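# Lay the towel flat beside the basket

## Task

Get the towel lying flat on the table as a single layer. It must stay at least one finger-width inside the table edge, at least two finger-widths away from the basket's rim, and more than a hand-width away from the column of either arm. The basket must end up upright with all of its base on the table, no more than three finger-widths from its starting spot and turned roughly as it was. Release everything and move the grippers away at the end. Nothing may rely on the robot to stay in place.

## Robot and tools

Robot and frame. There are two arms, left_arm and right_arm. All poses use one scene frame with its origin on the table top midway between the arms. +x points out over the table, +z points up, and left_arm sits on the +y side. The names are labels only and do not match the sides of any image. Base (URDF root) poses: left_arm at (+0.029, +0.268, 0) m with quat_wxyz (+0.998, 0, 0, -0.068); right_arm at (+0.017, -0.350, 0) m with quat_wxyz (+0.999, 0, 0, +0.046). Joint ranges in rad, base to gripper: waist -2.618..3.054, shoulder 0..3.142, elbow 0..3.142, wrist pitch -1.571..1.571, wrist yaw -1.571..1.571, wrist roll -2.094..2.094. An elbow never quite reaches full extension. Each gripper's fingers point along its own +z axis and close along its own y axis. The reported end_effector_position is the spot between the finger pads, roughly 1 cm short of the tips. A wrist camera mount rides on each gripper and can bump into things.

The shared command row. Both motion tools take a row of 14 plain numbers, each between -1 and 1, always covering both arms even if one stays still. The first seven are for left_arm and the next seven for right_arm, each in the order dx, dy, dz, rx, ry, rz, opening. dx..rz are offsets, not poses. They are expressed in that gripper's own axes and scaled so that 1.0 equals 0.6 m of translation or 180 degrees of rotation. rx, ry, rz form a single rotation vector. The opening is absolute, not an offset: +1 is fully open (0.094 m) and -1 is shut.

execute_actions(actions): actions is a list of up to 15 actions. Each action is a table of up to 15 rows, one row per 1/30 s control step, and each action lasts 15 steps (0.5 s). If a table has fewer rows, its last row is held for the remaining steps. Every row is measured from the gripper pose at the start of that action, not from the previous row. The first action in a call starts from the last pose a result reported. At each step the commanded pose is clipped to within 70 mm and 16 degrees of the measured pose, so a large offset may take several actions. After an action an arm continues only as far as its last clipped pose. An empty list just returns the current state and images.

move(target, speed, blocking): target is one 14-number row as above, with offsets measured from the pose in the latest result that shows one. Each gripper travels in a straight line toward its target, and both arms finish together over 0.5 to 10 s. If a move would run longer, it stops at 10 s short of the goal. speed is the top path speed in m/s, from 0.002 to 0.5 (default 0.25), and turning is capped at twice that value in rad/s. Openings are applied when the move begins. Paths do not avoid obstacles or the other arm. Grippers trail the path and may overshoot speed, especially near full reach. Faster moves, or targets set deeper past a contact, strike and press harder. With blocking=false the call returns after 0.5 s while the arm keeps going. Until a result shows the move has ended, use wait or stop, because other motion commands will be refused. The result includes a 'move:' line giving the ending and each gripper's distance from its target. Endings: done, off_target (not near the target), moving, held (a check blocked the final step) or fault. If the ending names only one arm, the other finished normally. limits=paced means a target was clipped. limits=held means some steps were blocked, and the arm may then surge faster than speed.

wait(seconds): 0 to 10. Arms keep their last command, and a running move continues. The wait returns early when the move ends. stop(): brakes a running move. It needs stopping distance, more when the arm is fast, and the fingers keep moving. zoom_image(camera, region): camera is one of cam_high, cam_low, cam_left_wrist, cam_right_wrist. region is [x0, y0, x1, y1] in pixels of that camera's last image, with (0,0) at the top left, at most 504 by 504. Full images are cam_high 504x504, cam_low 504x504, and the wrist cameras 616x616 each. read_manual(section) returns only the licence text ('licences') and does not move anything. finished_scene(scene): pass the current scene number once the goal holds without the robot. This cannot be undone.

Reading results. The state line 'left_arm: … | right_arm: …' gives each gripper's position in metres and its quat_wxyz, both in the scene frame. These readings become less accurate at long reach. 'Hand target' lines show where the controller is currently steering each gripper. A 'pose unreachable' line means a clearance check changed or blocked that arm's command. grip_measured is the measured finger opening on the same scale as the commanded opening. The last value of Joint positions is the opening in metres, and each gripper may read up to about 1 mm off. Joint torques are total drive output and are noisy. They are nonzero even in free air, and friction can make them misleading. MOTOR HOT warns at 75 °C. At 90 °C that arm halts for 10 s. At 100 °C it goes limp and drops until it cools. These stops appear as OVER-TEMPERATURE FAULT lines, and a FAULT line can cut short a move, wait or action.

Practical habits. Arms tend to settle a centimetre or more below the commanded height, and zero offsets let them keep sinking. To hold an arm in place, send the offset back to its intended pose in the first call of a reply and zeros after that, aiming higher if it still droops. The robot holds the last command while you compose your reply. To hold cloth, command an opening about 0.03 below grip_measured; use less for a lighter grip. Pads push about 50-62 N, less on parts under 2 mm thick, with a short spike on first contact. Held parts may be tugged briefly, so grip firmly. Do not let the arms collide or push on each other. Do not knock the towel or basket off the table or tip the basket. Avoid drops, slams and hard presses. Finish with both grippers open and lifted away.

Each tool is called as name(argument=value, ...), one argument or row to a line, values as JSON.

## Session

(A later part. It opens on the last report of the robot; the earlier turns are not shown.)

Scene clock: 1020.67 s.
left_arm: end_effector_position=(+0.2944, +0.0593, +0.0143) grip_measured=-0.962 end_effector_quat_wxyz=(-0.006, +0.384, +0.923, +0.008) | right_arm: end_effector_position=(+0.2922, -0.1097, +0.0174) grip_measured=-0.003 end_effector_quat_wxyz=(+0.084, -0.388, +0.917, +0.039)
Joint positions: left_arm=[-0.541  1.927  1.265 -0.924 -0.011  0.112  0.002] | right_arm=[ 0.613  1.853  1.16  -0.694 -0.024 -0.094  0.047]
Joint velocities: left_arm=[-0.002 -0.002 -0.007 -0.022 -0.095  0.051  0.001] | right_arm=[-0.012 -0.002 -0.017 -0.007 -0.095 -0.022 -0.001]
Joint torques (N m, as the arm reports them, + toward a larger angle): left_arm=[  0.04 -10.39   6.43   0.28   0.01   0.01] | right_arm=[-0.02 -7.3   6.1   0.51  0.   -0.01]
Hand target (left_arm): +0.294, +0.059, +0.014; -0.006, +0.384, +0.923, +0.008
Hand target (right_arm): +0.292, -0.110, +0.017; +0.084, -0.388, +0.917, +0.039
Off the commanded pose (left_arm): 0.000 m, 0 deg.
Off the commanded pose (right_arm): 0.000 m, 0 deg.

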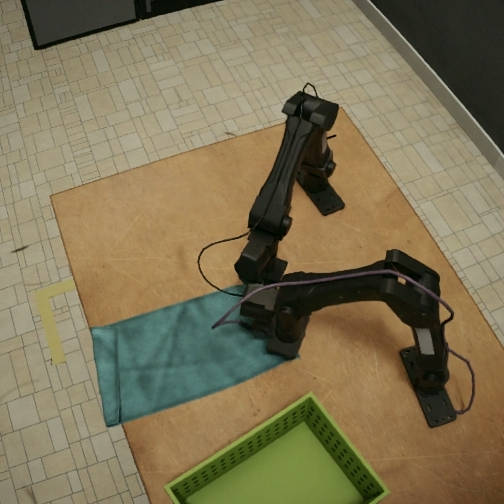

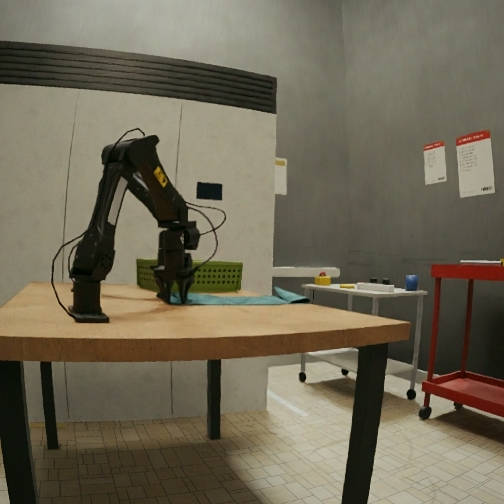

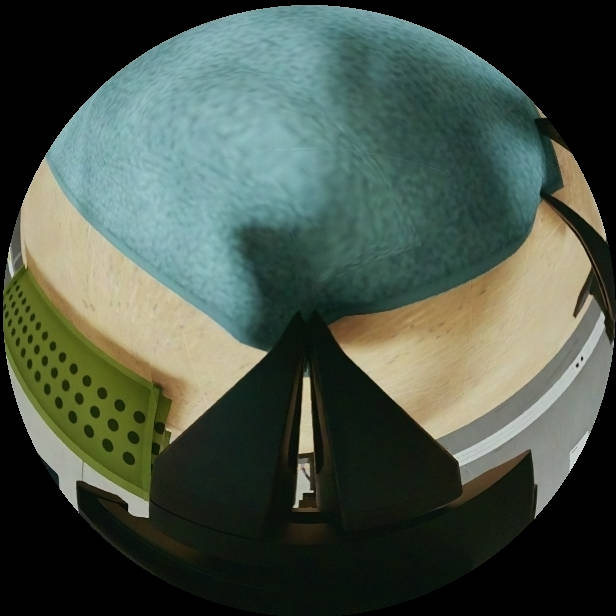

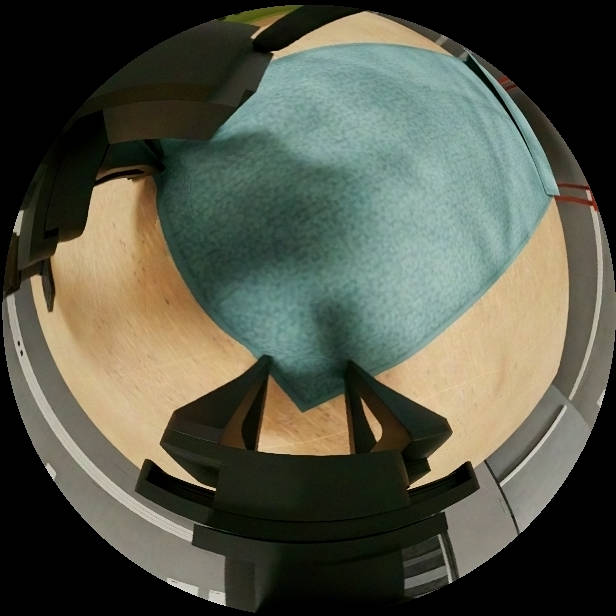

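execute_actions(
  actions=[
    [[0,0,0,0,0,0,-1,0,0,0.012,0,0,0,-0.3],[0,0,0,0,0,0,-1,0,0,0.012,0,0,0,-0.35],[0,0,0,0,0,0,-1,0,0,0.012,0,0,0,-0.4],[0,0,0,0,0,0,-1,0,0,0.012,0,0,0,-0.45],[0,0,0,0,0,0,-1,0,0,0.012,0,0,0,-0.5],[0,0,0,0,0,0,-1,0,0,0.012,0,0,0,-0.55],[0,0,0,0,0,0,-1,0,0,0.012,0,0,0,-0.6],[0,0,0,0,0,0,-1,0,0,0.012,0,0,0,-0.65],[0,0,0,0,0,0,-1,0,0,0.012,0,0,0,-0.7]],
    [[0,0,0,0,0,0,-1,0,0,0,0,0,0,-0.8],[0,0,0,0,0,0,-1,0,0,0,0,0,0,-0.85],[0,0,0,0,0,0,-1,0,0,0,0,0,0,-0.9],[0,0,0,0,0,0,-1,0,0,0,0,0,0,-0.95],[0,0,0,0,0,0,-1,0,0,0,0,0,0,-1]],
    [[0,0,0,0,0,0,-1,0,0,0,0,0,0,-1]],
  ],
)

Scene clock: 1027.27 s.
left_arm: end_effector_position=(+0.2944, +0.0593, +0.0143) grip_measured=-0.962 end_effector_quat_wxyz=(-0.006, +0.384, +0.923, +0.008) | right_arm: end_effector_position=(+0.2971, -0.1066, +0.0185) grip_measured=-0.971 end_effector_quat_wxyz=(+0.095, -0.388, +0.916, +0.040)
Joint positions: left_arm=[-0.541  1.927  1.265 -0.924 -0.011  0.112  0.002] | right_arm=[ 0.613  1.853  1.16  -0.671 -0.019 -0.094  0.001]
Joint velocities: left_arm=[-0.002 -0.007 -0.017 -0.037  0.007 -0.051 -0.   ] | right_arm=[-0.002  0.027 -0.002 -0.095 -0.051  0.081 -0.001]
Joint torques (N m, as the arm reports them, + toward a larger angle): left_arm=[  0.09 -10.47   6.44   0.25  -0.01   0.03] | right_arm=[ 0.   -7.35  6.14  0.54  0.    0.  ]
Hand target (left_arm): +0.294, +0.059, +0.014; -0.006, +0.384, +0.923, +0.008
Hand target (right_arm): +0.297, -0.107, +0.019; +0.095, -0.388, +0.916, +0.040
Off the commanded pose (left_arm): 0.000 m, 0 deg.
Off the commanded pose (right_arm): 0.000 m, 0 deg.

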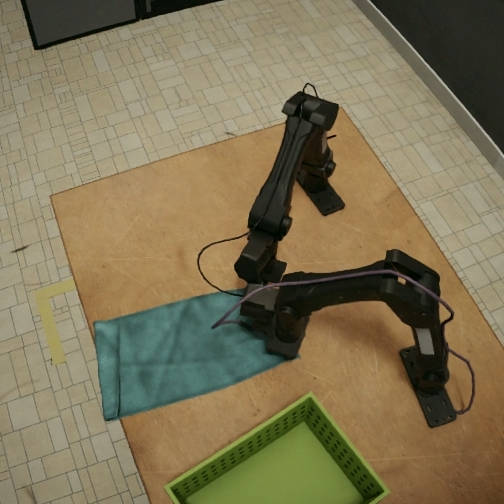

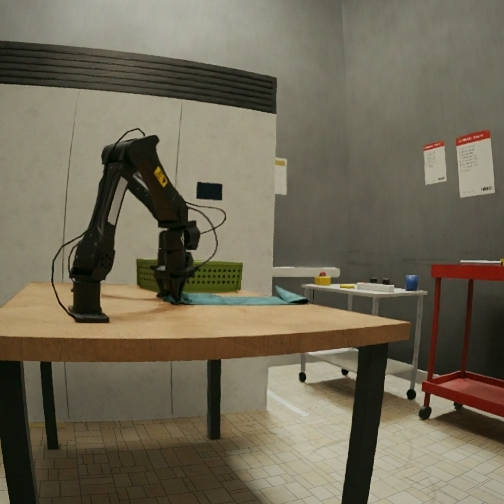

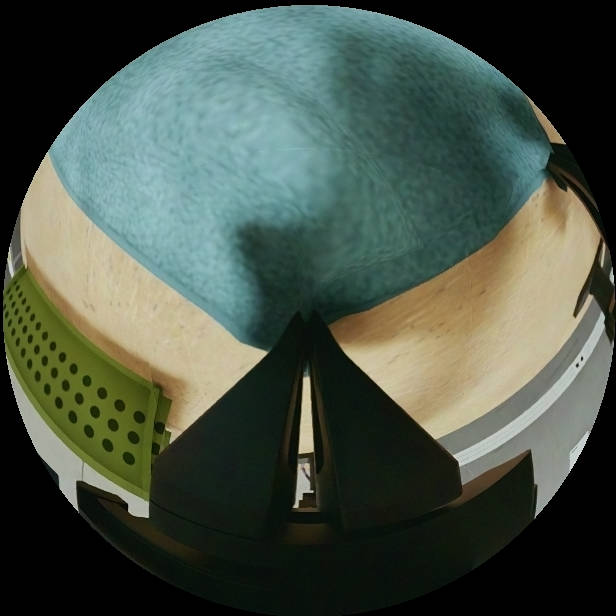

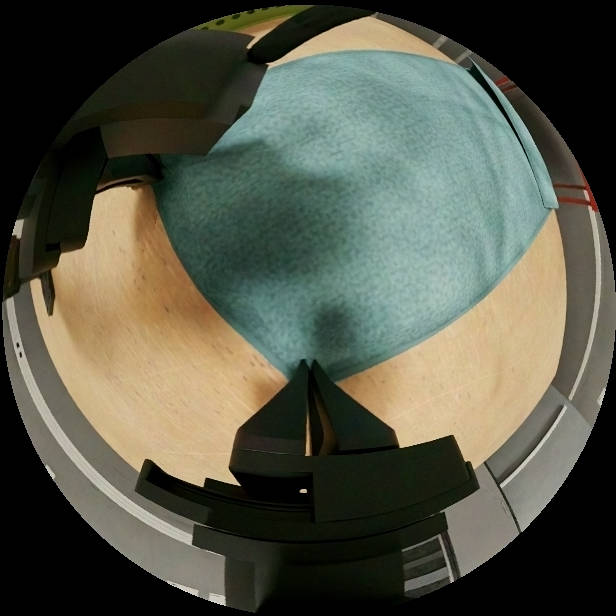

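move(
  target=[0.1857,-0.189,-0.0267,0.0341,-0.1033,0,-1,0.2178,0.1555,-0.0688,-0.0369,-0.0336,0,-1],
  speed=0.12,
)

Scene clock: 1043.03 s.
left_arm: end_effector_position=(+0.1387, +0.0445, +0.0377) grip_measured=-0.962 end_effector_quat_wxyz=(+0.129, +0.382, +0.907, -0.121) | right_arm: end_effector_position=(+0.1399, -0.1298, +0.0333) grip_measured=-0.971 end_effector_quat_wxyz=(+0.124, -0.389, +0.904, +0.128)
Joint positions: left_arm=[-0.971  1.223  0.592 -0.585  0.017 -0.312  0.002] | right_arm=[ 0.919  1.248  0.588 -0.558 -0.068  0.21   0.001]
Joint velocities: left_arm=[-0.007 -0.012 -0.017 -0.051 -0.037 -0.051  0.   ] | right_arm=[-0.007 -0.012 -0.012  0.022 -0.081 -0.037  0.001]
Joint torques (N m, as the arm reports them, + toward a larger angle): left_arm=[-0.28 -5.14  4.7   0.76 -0.25 -0.09] | right_arm=[ 0.71 -4.75  5.46  0.46  0.11  0.06]
Hand target (left_arm): +0.137, +0.056, +0.031; +0.126, +0.378, +0.911, -0.103
Hand target (right_arm): +0.135, -0.139, +0.033; +0.120, -0.389, +0.906, +0.117
Off the commanded pose (left_arm): 0.015 m, 2 deg.
Off the commanded pose (right_arm): 0.011 m, 2 deg.
move: off_target (left_arm, right_arm)

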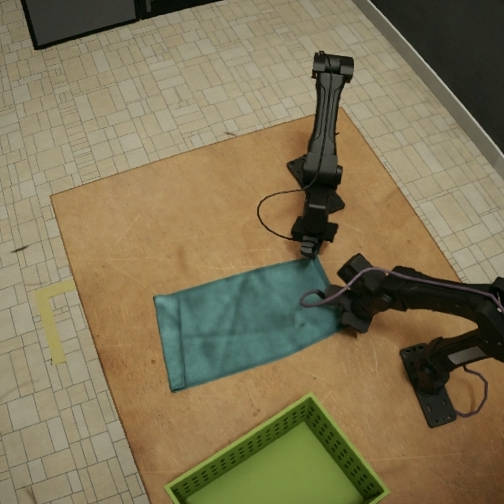

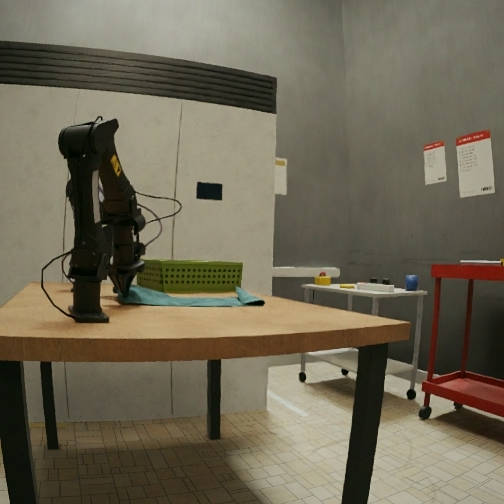

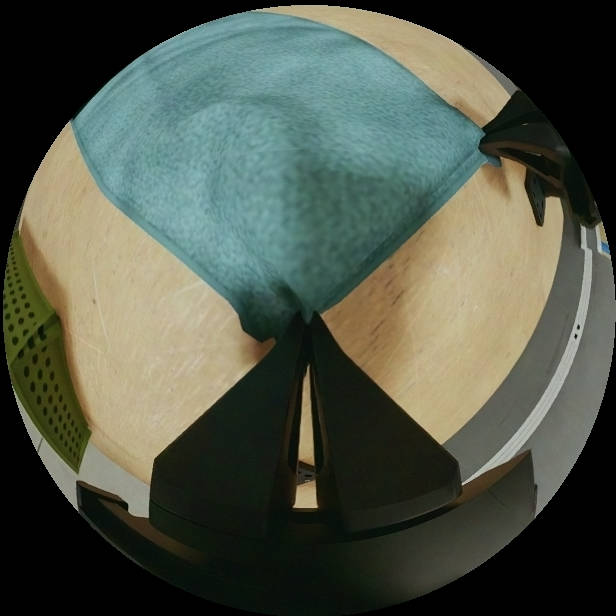

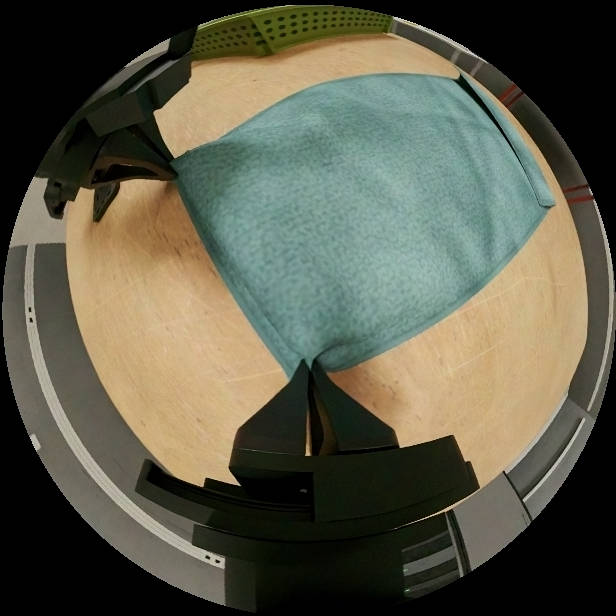

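execute_actions(
  actions=[
    [[0,0,0.025,0,0,0,-1,0,0,0.02,0,0,0,-1]],
    [[0,0,0,0,0,0,-0.8,0,0,0,0,0,0,-0.8],[0,0,0,0,0,0,-0.6,0,0,0,0,0,0,-0.6],[0,0,0,0,0,0,-0.4,0,0,0,0,0,0,-0.4],[0,0,0,0,0,0,-0.2,0,0,0,0,0,0,-0.2],[0,0,0,0,0,0,0,0,0,0,0,0,0,0]],
    [[0,0,-0.1,0,0,0,0,0,0,-0.1,0,0,0,0]],
  ],
)

Scene clock: 1049.17 s.
left_arm: end_effector_position=(+0.1353, +0.0515, +0.0834) grip_measured=-0.002 end_effector_quat_wxyz=(+0.140, +0.380, +0.905, -0.131) | right_arm: end_effector_position=(+0.1326, -0.1468, +0.0711) grip_measured=-0.002 end_effector_quat_wxyz=(+0.117, -0.389, +0.906, +0.121)
Joint positions: left_arm=[-0.971  1.097  0.699 -0.788  0.016 -0.315  0.047] | right_arm=[ 0.907  1.124  0.68  -0.795 -0.068  0.198  0.047]
Joint velocities: left_arm=[-0.007  0.002  0.017 -0.139  0.037 -0.066 -0.   ] | right_arm=[ 0.007  0.002 -0.012 -0.154 -0.037 -0.022 -0.001]
Joint torques (N m, as the arm reports them, + toward a larger angle): left_arm=[ 0.82 -3.63  9.42  0.81  0.08  0.11] | right_arm=[-0.99 -3.68  8.84  0.66 -0.09 -0.13]
Hand target (left_arm): +0.135, +0.055, +0.088; +0.136, +0.380, +0.906, -0.128
Hand target (right_arm): +0.134, -0.146, +0.081; +0.124, -0.388, +0.904, +0.128
Off the commanded pose (left_arm): 0.006 m, 1 deg.
Off the commanded pose (right_arm): 0.010 m, 1 deg.

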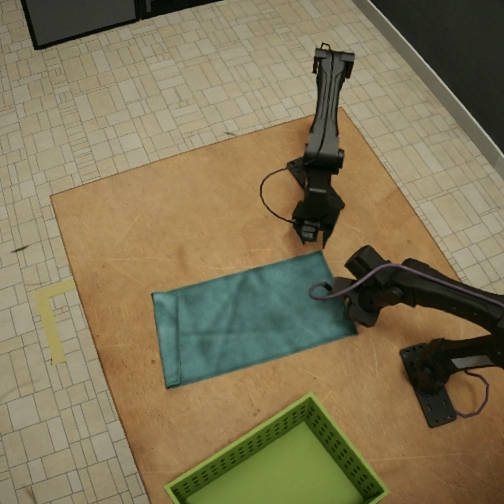

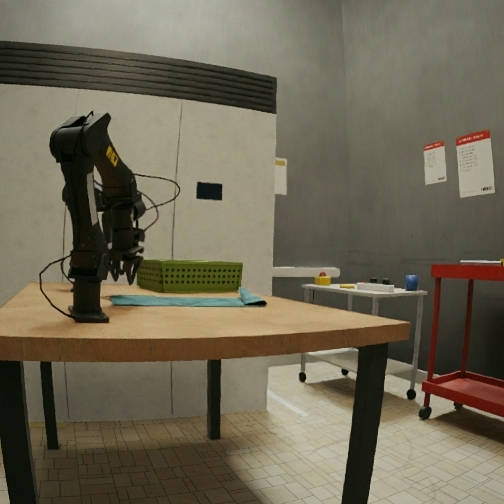

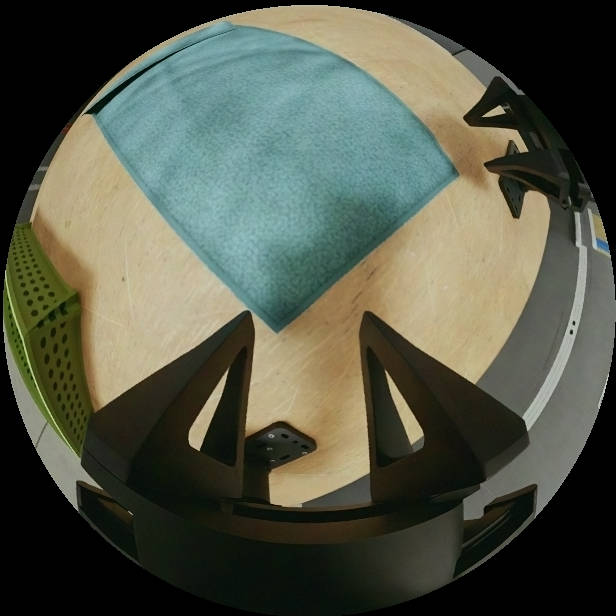

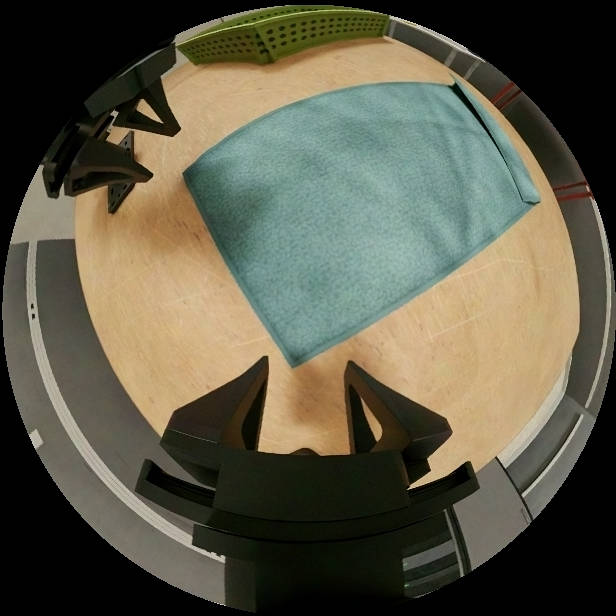

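move(
  target=[-0.3735,0.3497,0.1344,-0.1477,-0.065,-0.2185,0.1,-0.3737,-0.3652,0.091,0.1429,-0.0799,0.2263,0.1],
  speed=0.25,
)

Scene clock: 1078.37 s.
left_arm: end_effector_position=(+0.4045, +0.0208, +0.0552) grip_measured=+0.098 end_effector_quat_wxyz=(+0.236, +0.067, +0.969, -0.025) | right_arm: end_effector_position=(+0.3984, -0.1260, +0.0515) grip_measured=+0.098 end_effector_quat_wxyz=(+0.227, -0.072, +0.971, +0.017)
Joint positions: left_arm=[-0.537  1.922  1.32  -0.54  -0.222 -0.485  0.052] | right_arm=[ 0.518  1.908  1.292 -0.538  0.2    0.419  0.052]
Joint velocities: left_arm=[ 0.002  0.017 -0.002 -0.022 -0.081 -0.11  -0.   ] | right_arm=[-0.007 -0.017 -0.002  0.007  0.051  0.037  0.   ]
Joint torques (N m, as the arm reports them, + toward a larger angle): left_arm=[ -0.19 -12.45   6.72   0.92  -0.12   0.01] | right_arm=[ 0.32 -9.04  6.25  0.87  0.09 -0.02]
Hand target (left_arm): +0.400, +0.022, +0.056; +0.232, +0.070, +0.970, -0.023
Hand target (right_arm): +0.396, -0.126, +0.054; +0.227, -0.074, +0.971, +0.017
Off the commanded pose (left_arm): 0.046 m, 9 deg.
Off the commanded pose (right_arm): 0.052 m, 9 deg.
move: held (left_arm, right_arm); limits=held; held on 12 of 62 steps (left_arm, right_arm), including the last (left_arm, right_arm)
pose unreachable (left arm): on one or more control steps of this call, first in action 0 (counted from 0), this arm could not follow its commanded pose, so it was not sent that pose on those steps. On the call's last step it was still not sent that pose. It may still have moved: this result reports where it is.
cause: the commanded pose would bring a part of the arm too close to another arm (this arm's wrist (the part past joint 4) and the other arm's wrist (the part past joint 4)).
pose unreachable (right arm): on one or more control steps of this call, first in action 0 (counted from 0), this arm could not follow its commanded pose, so it was not sent that pose on those steps. On the call's last step it was still not sent that pose. It may still have moved: this result reports where it is.
cause: the commanded pose would bring a part of the arm too close to another arm (this arm's wrist (the part past joint 4) and the other arm's wrist (the part past joint 4)).

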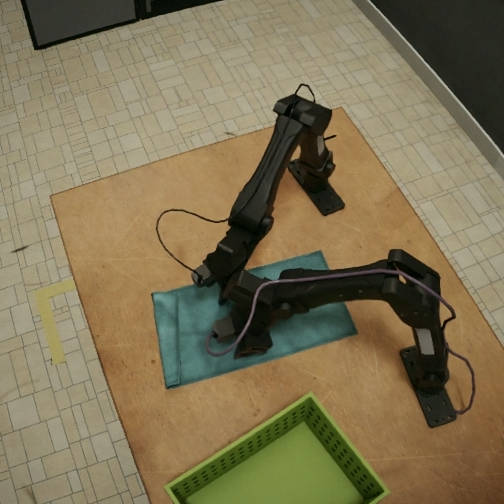

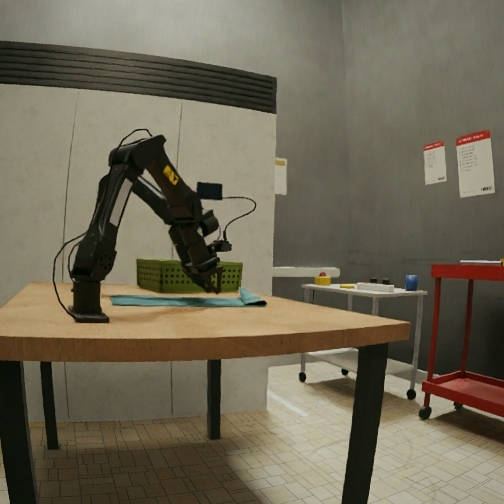

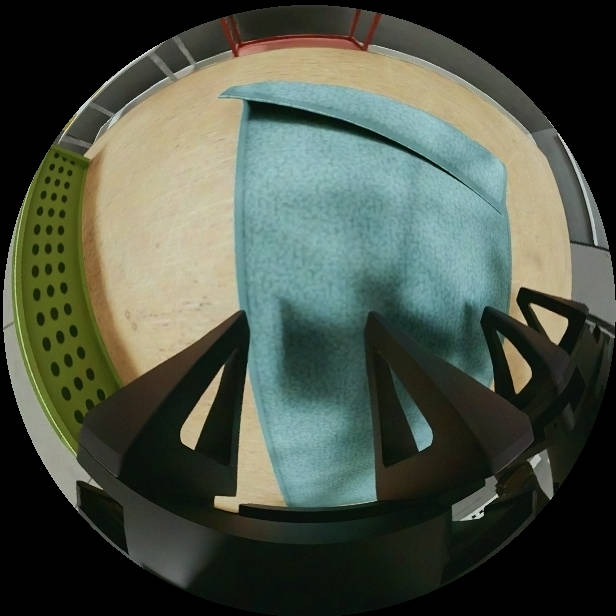

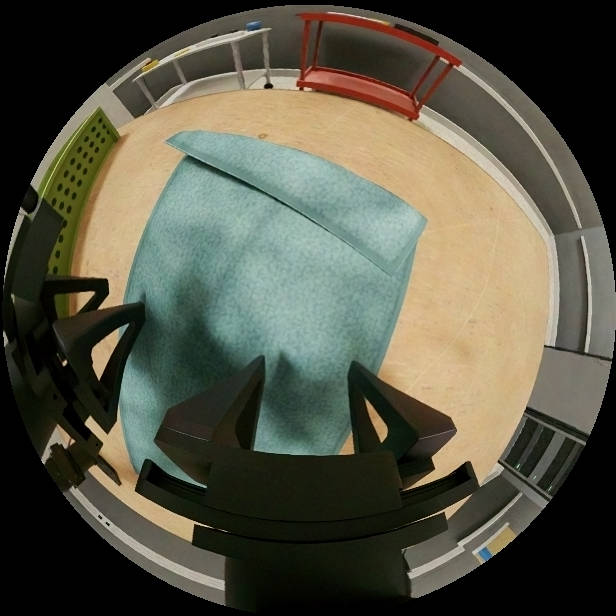

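execute_actions(
  actions=[],
)

Scene clock: 1089.60 s.
left_arm: end_effector_position=(+0.4045, +0.0208, +0.0552) grip_measured=+0.098 end_effector_quat_wxyz=(+0.236, +0.067, +0.969, -0.025) | right_arm: end_effector_position=(+0.3984, -0.1260, +0.0515) grip_measured=+0.098 end_effector_quat_wxyz=(+0.227, -0.072, +0.971, +0.017)
Joint positions: left_arm=[-0.537  1.922  1.32  -0.54  -0.222 -0.485  0.052] | right_arm=[ 0.518  1.908  1.292 -0.538  0.2    0.419  0.052]
Joint velocities: left_arm=[-0.002  0.002 -0.027 -0.051 -0.095  0.051  0.001] | right_arm=[ 0.007 -0.012 -0.007  0.022  0.007 -0.066  0.001]
Joint torques (N m, as the arm reports them, + toward a larger angle): left_arm=[ -0.18 -12.29   6.69   0.91  -0.11   0.07] | right_arm=[ 0.17 -9.02  6.24  0.8   0.09 -0.02]
Hand target (left_arm): +0.400, +0.022, +0.056; +0.232, +0.070, +0.970, -0.023
Hand target (right_arm): +0.396, -0.126, +0.054; +0.227, -0.074, +0.971, +0.017
Off the commanded pose (left_arm): 0.046 m, 9 deg.
Off the commanded pose (right_arm): 0.052 m, 9 deg.
previous command not reached (left arm): its pose would have brought a part of the arm too close to another arm.
previous command not reached (right arm): its pose would have brought a part of the arm too close to another arm.

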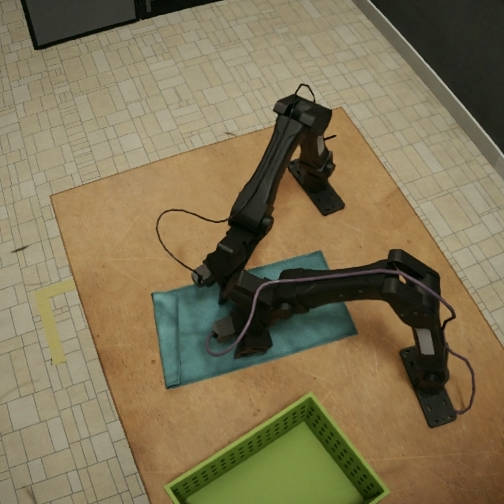

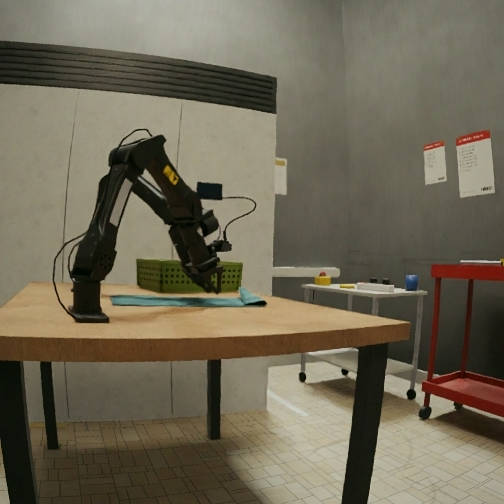

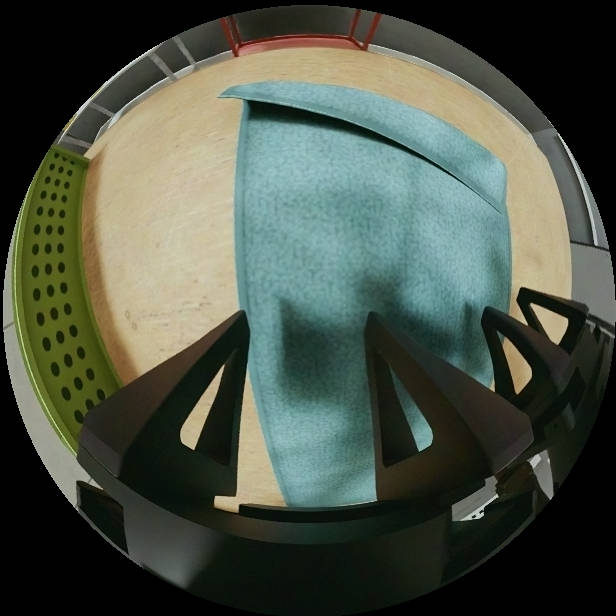

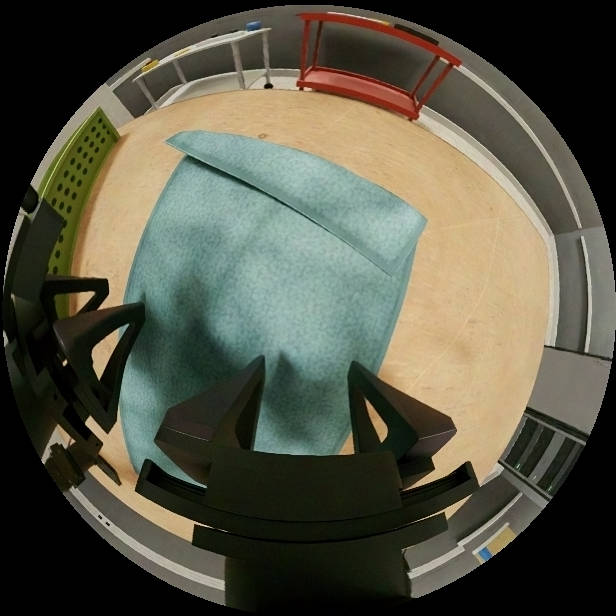

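move(
  target=[-0.048,0.035,0.0625,0,-0.094,0,0.1,-0.061,-0.036,0.061,0,-0.094,0,0.1],
  speed=0.1,
)

Scene clock: 1117.63 s.
left_arm: end_effector_position=(+0.4530, +0.0244, +0.0470) grip_measured=+0.098 end_effector_quat_wxyz=(+0.385, +0.060, +0.920, -0.052) | right_arm: end_effector_position=(+0.4452, -0.1345, +0.0362) grip_measured=+0.098 end_effector_quat_wxyz=(+0.362, -0.074, +0.929, +0.034)
Joint positions: left_arm=[-0.499  1.937  1.099  0.015 -0.307 -0.383  0.052] | right_arm=[ 0.469  1.933  1.082 -0.014  0.259  0.306  0.052]
Joint velocities: left_arm=[0.002 0.017 0.007 0.022 0.022 0.022 0.   ] | right_arm=[-0.007 -0.002 -0.002 -0.066  0.037 -0.037 -0.   ]
Joint torques (N m, as the arm reports them, + toward a larger angle): left_arm=[  0.6  -10.56   5.05   1.51  -0.29   0.14] | right_arm=[-0.79 -7.8   5.95  1.37  0.22 -0.07]
Hand target (left_arm): +0.449, +0.035, +0.035; +0.376, +0.062, +0.924, -0.034
Hand target (right_arm): +0.449, -0.141, +0.035; +0.368, -0.069, +0.927, +0.026
Off the commanded pose (left_arm): 0.016 m, 2 deg.
Off the commanded pose (right_arm): 0.008 m, 1 deg.
move: off_target (left_arm)

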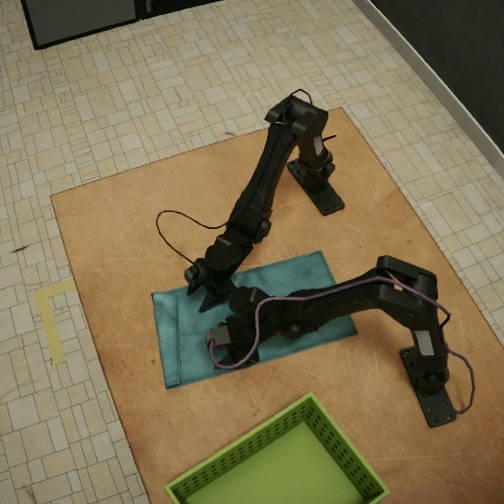

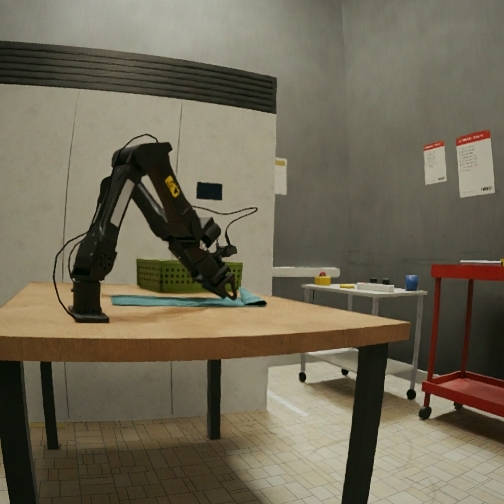

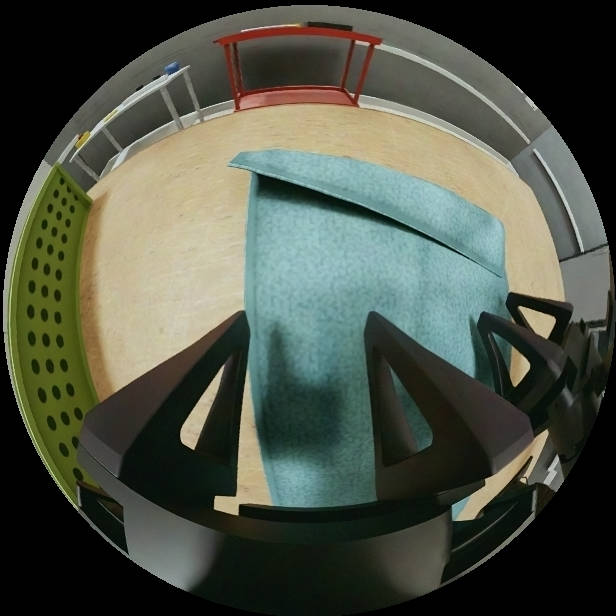

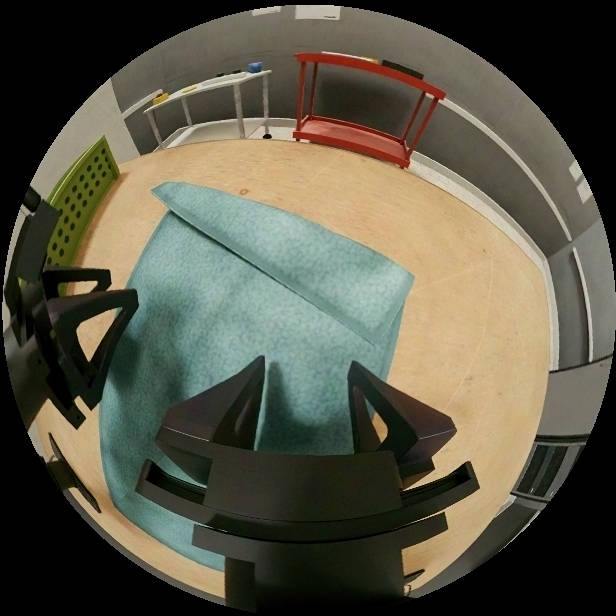

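zoom_image(
  camera="cam_low",
  region=[180, 240, 300, 330],
)

zoom_image(
  camera="cam_high",
  region=[120, 260, 280, 410],
)

Region (180, 240, 300, 330) of cam_low's 504x504 image, scaled by 4.200, with more detail than that image has; it fills the top 378 rows of this view, and the rest is white.

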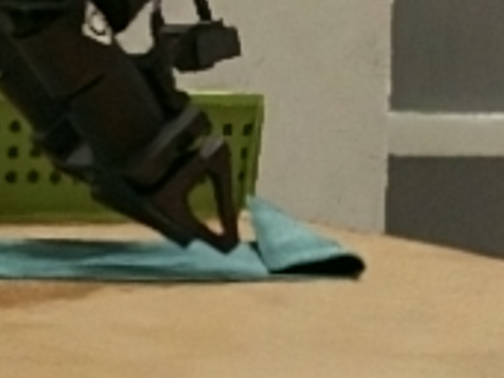

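Region (120, 260, 280, 410) of cam_high's 504x504 image, scaled by 3.150, with more detail than that image has; it fills the top 472 rows of this view, and the rest is white.

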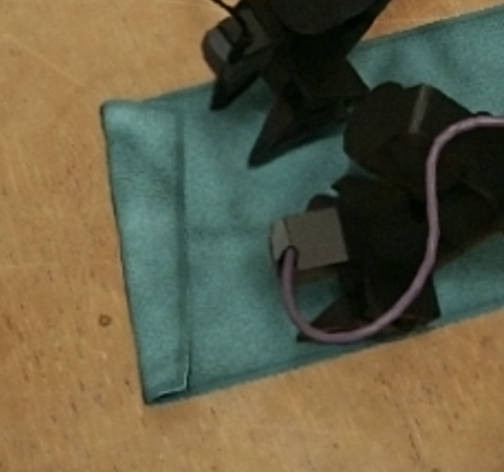

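move(
  target=[0.017,0.037,0.0255,0,0.083,0,0.1,0.004,-0.007,0.015,0,0.083,0,0.1],
  speed=0.06,
)

Scene clock: 1153.47 s.
left_arm: end_effector_position=(+0.4555, +0.0451, +0.0263) grip_measured=+0.098 end_effector_quat_wxyz=(+0.266, +0.065, +0.961, -0.043) | right_arm: end_effector_position=(+0.4447, -0.1363, +0.0245) grip_measured=+0.098 end_effector_quat_wxyz=(+0.239, -0.085, +0.967, +0.021)
Joint positions: left_arm=[-0.409  2.019  1.297 -0.326 -0.162 -0.366  0.052] | right_arm=[ 0.43   2.045  1.361 -0.427  0.159  0.308  0.052]
Joint velocities: left_arm=[ 0.002 -0.007 -0.007 -0.051  0.007 -0.022  0.001] | right_arm=[-0.017 -0.007  0.027 -0.051 -0.007 -0.007 -0.001]
Joint torques (N m, as the arm reports them, + toward a larger angle): left_arm=[  0.63 -11.11   9.97   1.01  -0.01   0.17] | right_arm=[-0.85 -8.48  9.22  0.74  0.03  0.06]
Hand target (left_arm): +0.460, +0.045, +0.028; +0.262, +0.068, +0.962, -0.044
Hand target (right_arm): +0.451, -0.138, +0.028; +0.239, -0.078, +0.968, +0.024
Off the commanded pose (left_arm): 0.005 m, 1 deg.
Off the commanded pose (right_arm): 0.007 m, 1 deg.
move: done

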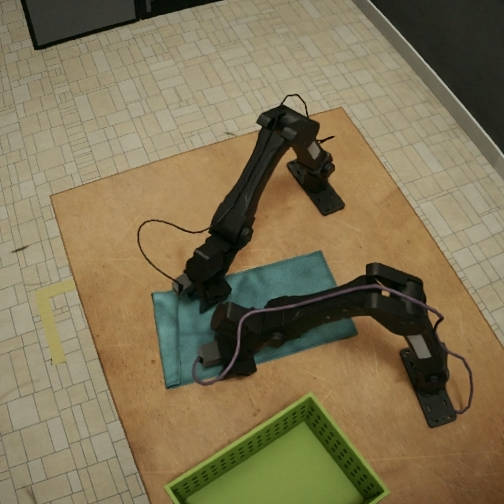

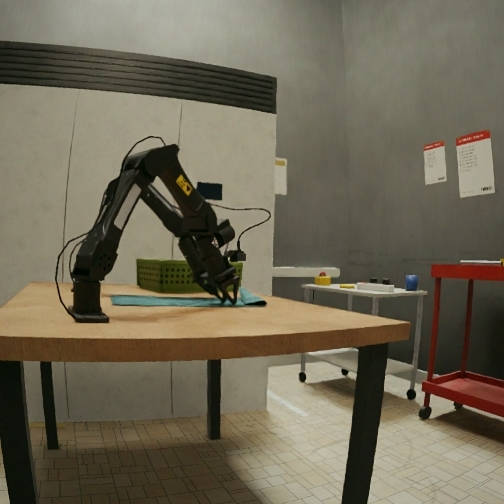

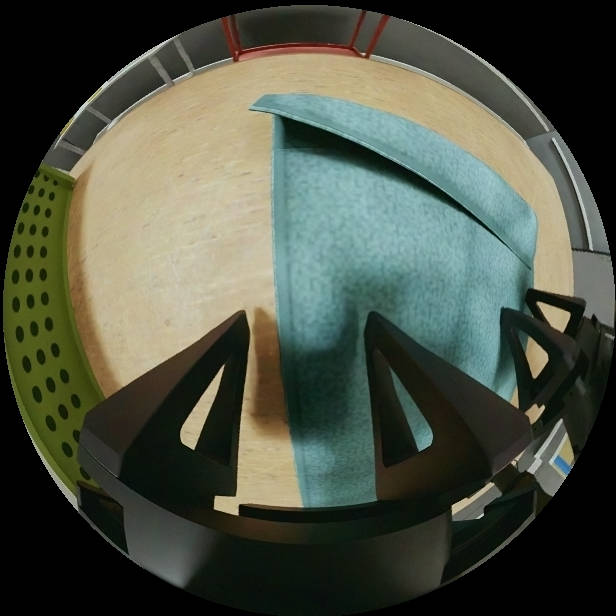

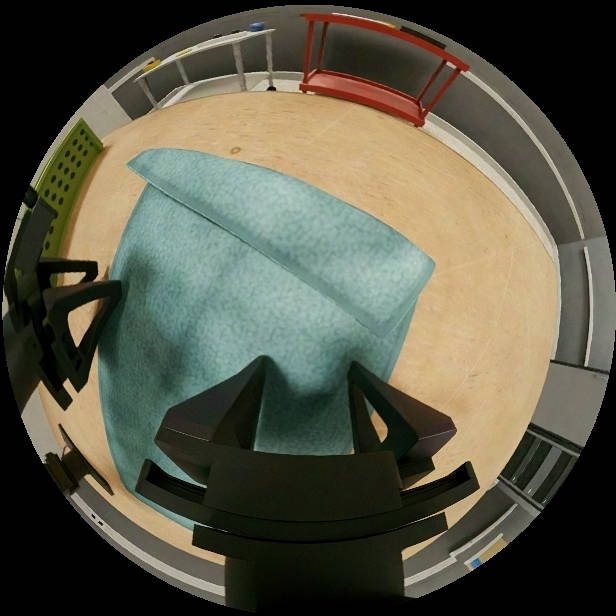

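move(
  target=[-0.108,0.002,0.065,0,0,0,0.1,-0.110,-0.022,0.056,0,0,0,0.1],
  speed=0.05,
)

Scene clock: 1167.27 s.
left_arm: end_effector_position=(+0.5275, +0.0345, +0.0260) grip_measured=+0.098 end_effector_quat_wxyz=(+0.272, +0.061, +0.960, -0.043) | right_arm: end_effector_position=(+0.5167, -0.1315, +0.0263) grip_measured=+0.098 end_effector_quat_wxyz=(+0.245, -0.087, +0.965, +0.023)
Joint positions: left_arm=[-0.35   2.252  1.663 -0.441 -0.14  -0.32   0.052] | right_arm=[ 0.362  2.27   1.727 -0.546  0.128  0.241  0.052]
Joint velocities: left_arm=[ 0.012 -0.027 -0.012 -0.095  0.095  0.037  0.001] | right_arm=[-0.022  0.007  0.017 -0.037 -0.051 -0.037 -0.   ]
Joint torques (N m, as the arm reports them, + toward a larger angle): left_arm=[  0.47 -13.54  10.29   1.01   0.04   0.12] | right_arm=[-0.85 -9.93  9.27  0.77  0.01 -0.12]
Hand target (left_arm): +0.530, +0.035, +0.026; +0.266, +0.065, +0.961, -0.043
Hand target (right_arm): +0.520, -0.136, +0.025; +0.240, -0.086, +0.967, +0.020
Off the commanded pose (left_arm): 0.003 m, 1 deg.
Off the commanded pose (right_arm): 0.006 m, 1 deg.
move: done

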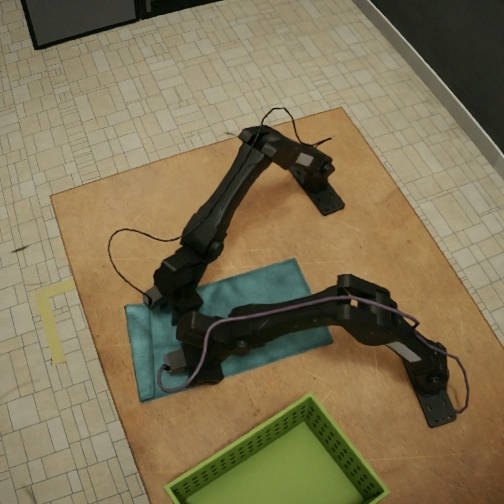

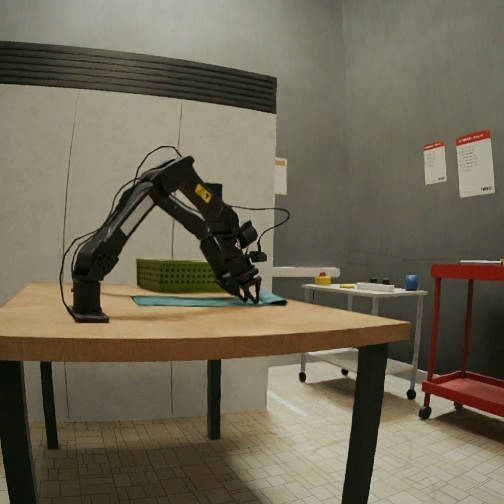

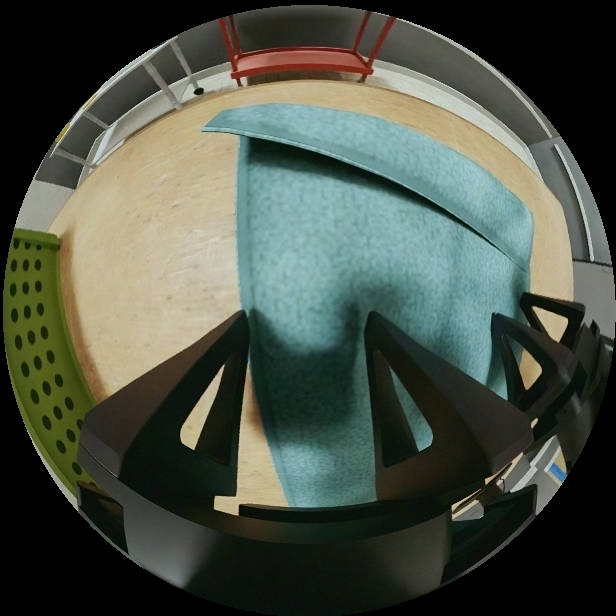

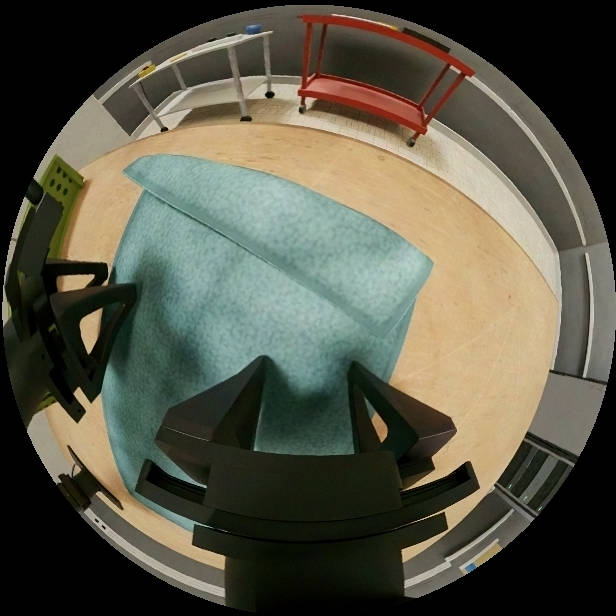

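move(
  target=[0.125,-0.022,-0.074,0,0,0,0.1,0.128,0.022,-0.066,0,0,0,0.1],
  speed=0.05,
)

Scene clock: 1174.30 s.
left_arm: end_effector_position=(+0.4445, +0.0306, +0.0252) grip_measured=+0.098 end_effector_quat_wxyz=(+0.270, +0.065, +0.959, -0.048) | right_arm: end_effector_position=(+0.4396, -0.1345, +0.0231) grip_measured=+0.098 end_effector_quat_wxyz=(+0.252, -0.083, +0.964, +0.025)
Joint positions: left_arm=[-0.453  2.01   1.272 -0.303 -0.179 -0.404  0.052] | right_arm=[ 0.442  2.02   1.302 -0.366  0.167  0.319  0.052]
Joint velocities: left_arm=[ 0.007 -0.007 -0.007 -0.007  0.081  0.007 -0.   ] | right_arm=[-0.002  0.002 -0.017 -0.037 -0.022 -0.051  0.   ]
Joint torques (N m, as the arm reports them, + toward a larger angle): left_arm=[ -0.48 -13.37   4.97   1.21  -0.28  -0.11] | right_arm=[  0.94 -10.76   4.73   0.78   0.09   0.09]
Hand target (left_arm): +0.440, +0.034, +0.025; +0.272, +0.061, +0.959, -0.043
Hand target (right_arm): +0.429, -0.134, +0.025; +0.244, -0.087, +0.965, +0.024
Off the commanded pose (left_arm): 0.006 m, 1 deg.
Off the commanded pose (right_arm): 0.010 m, 1 deg.
move: done

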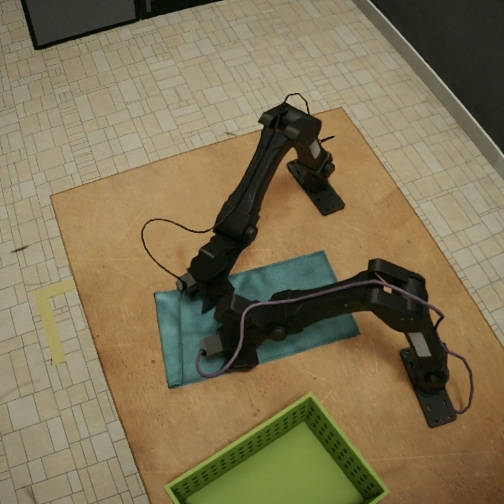

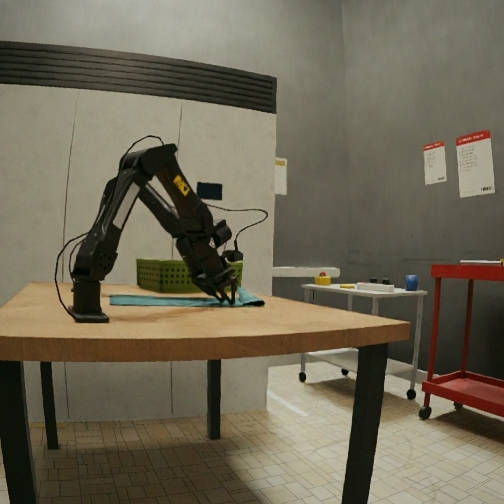

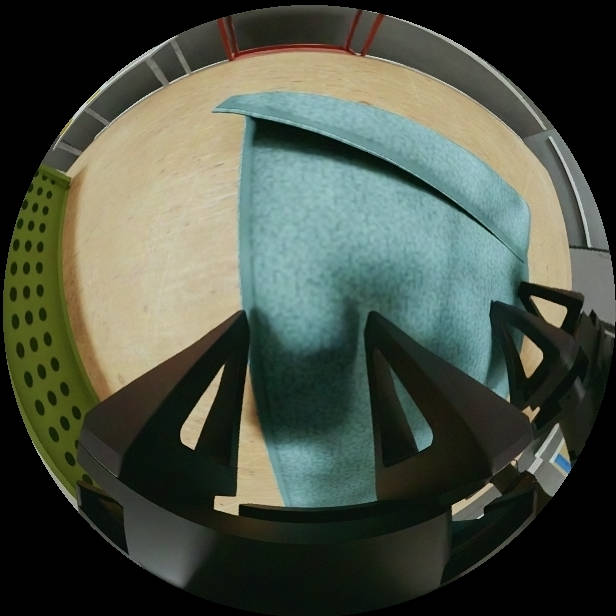

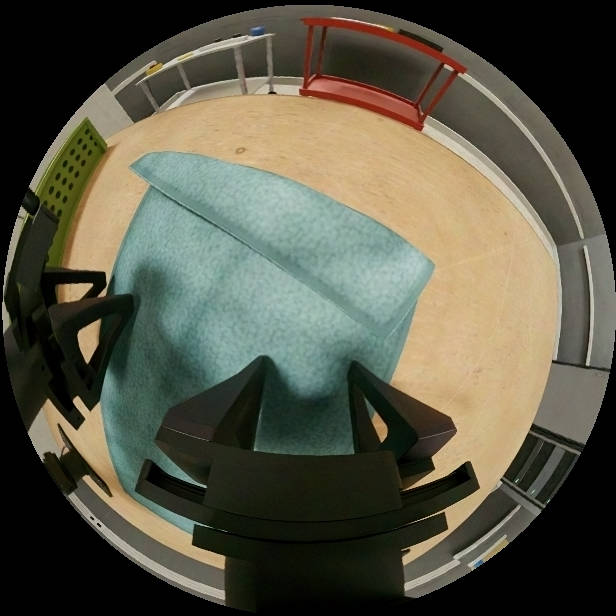

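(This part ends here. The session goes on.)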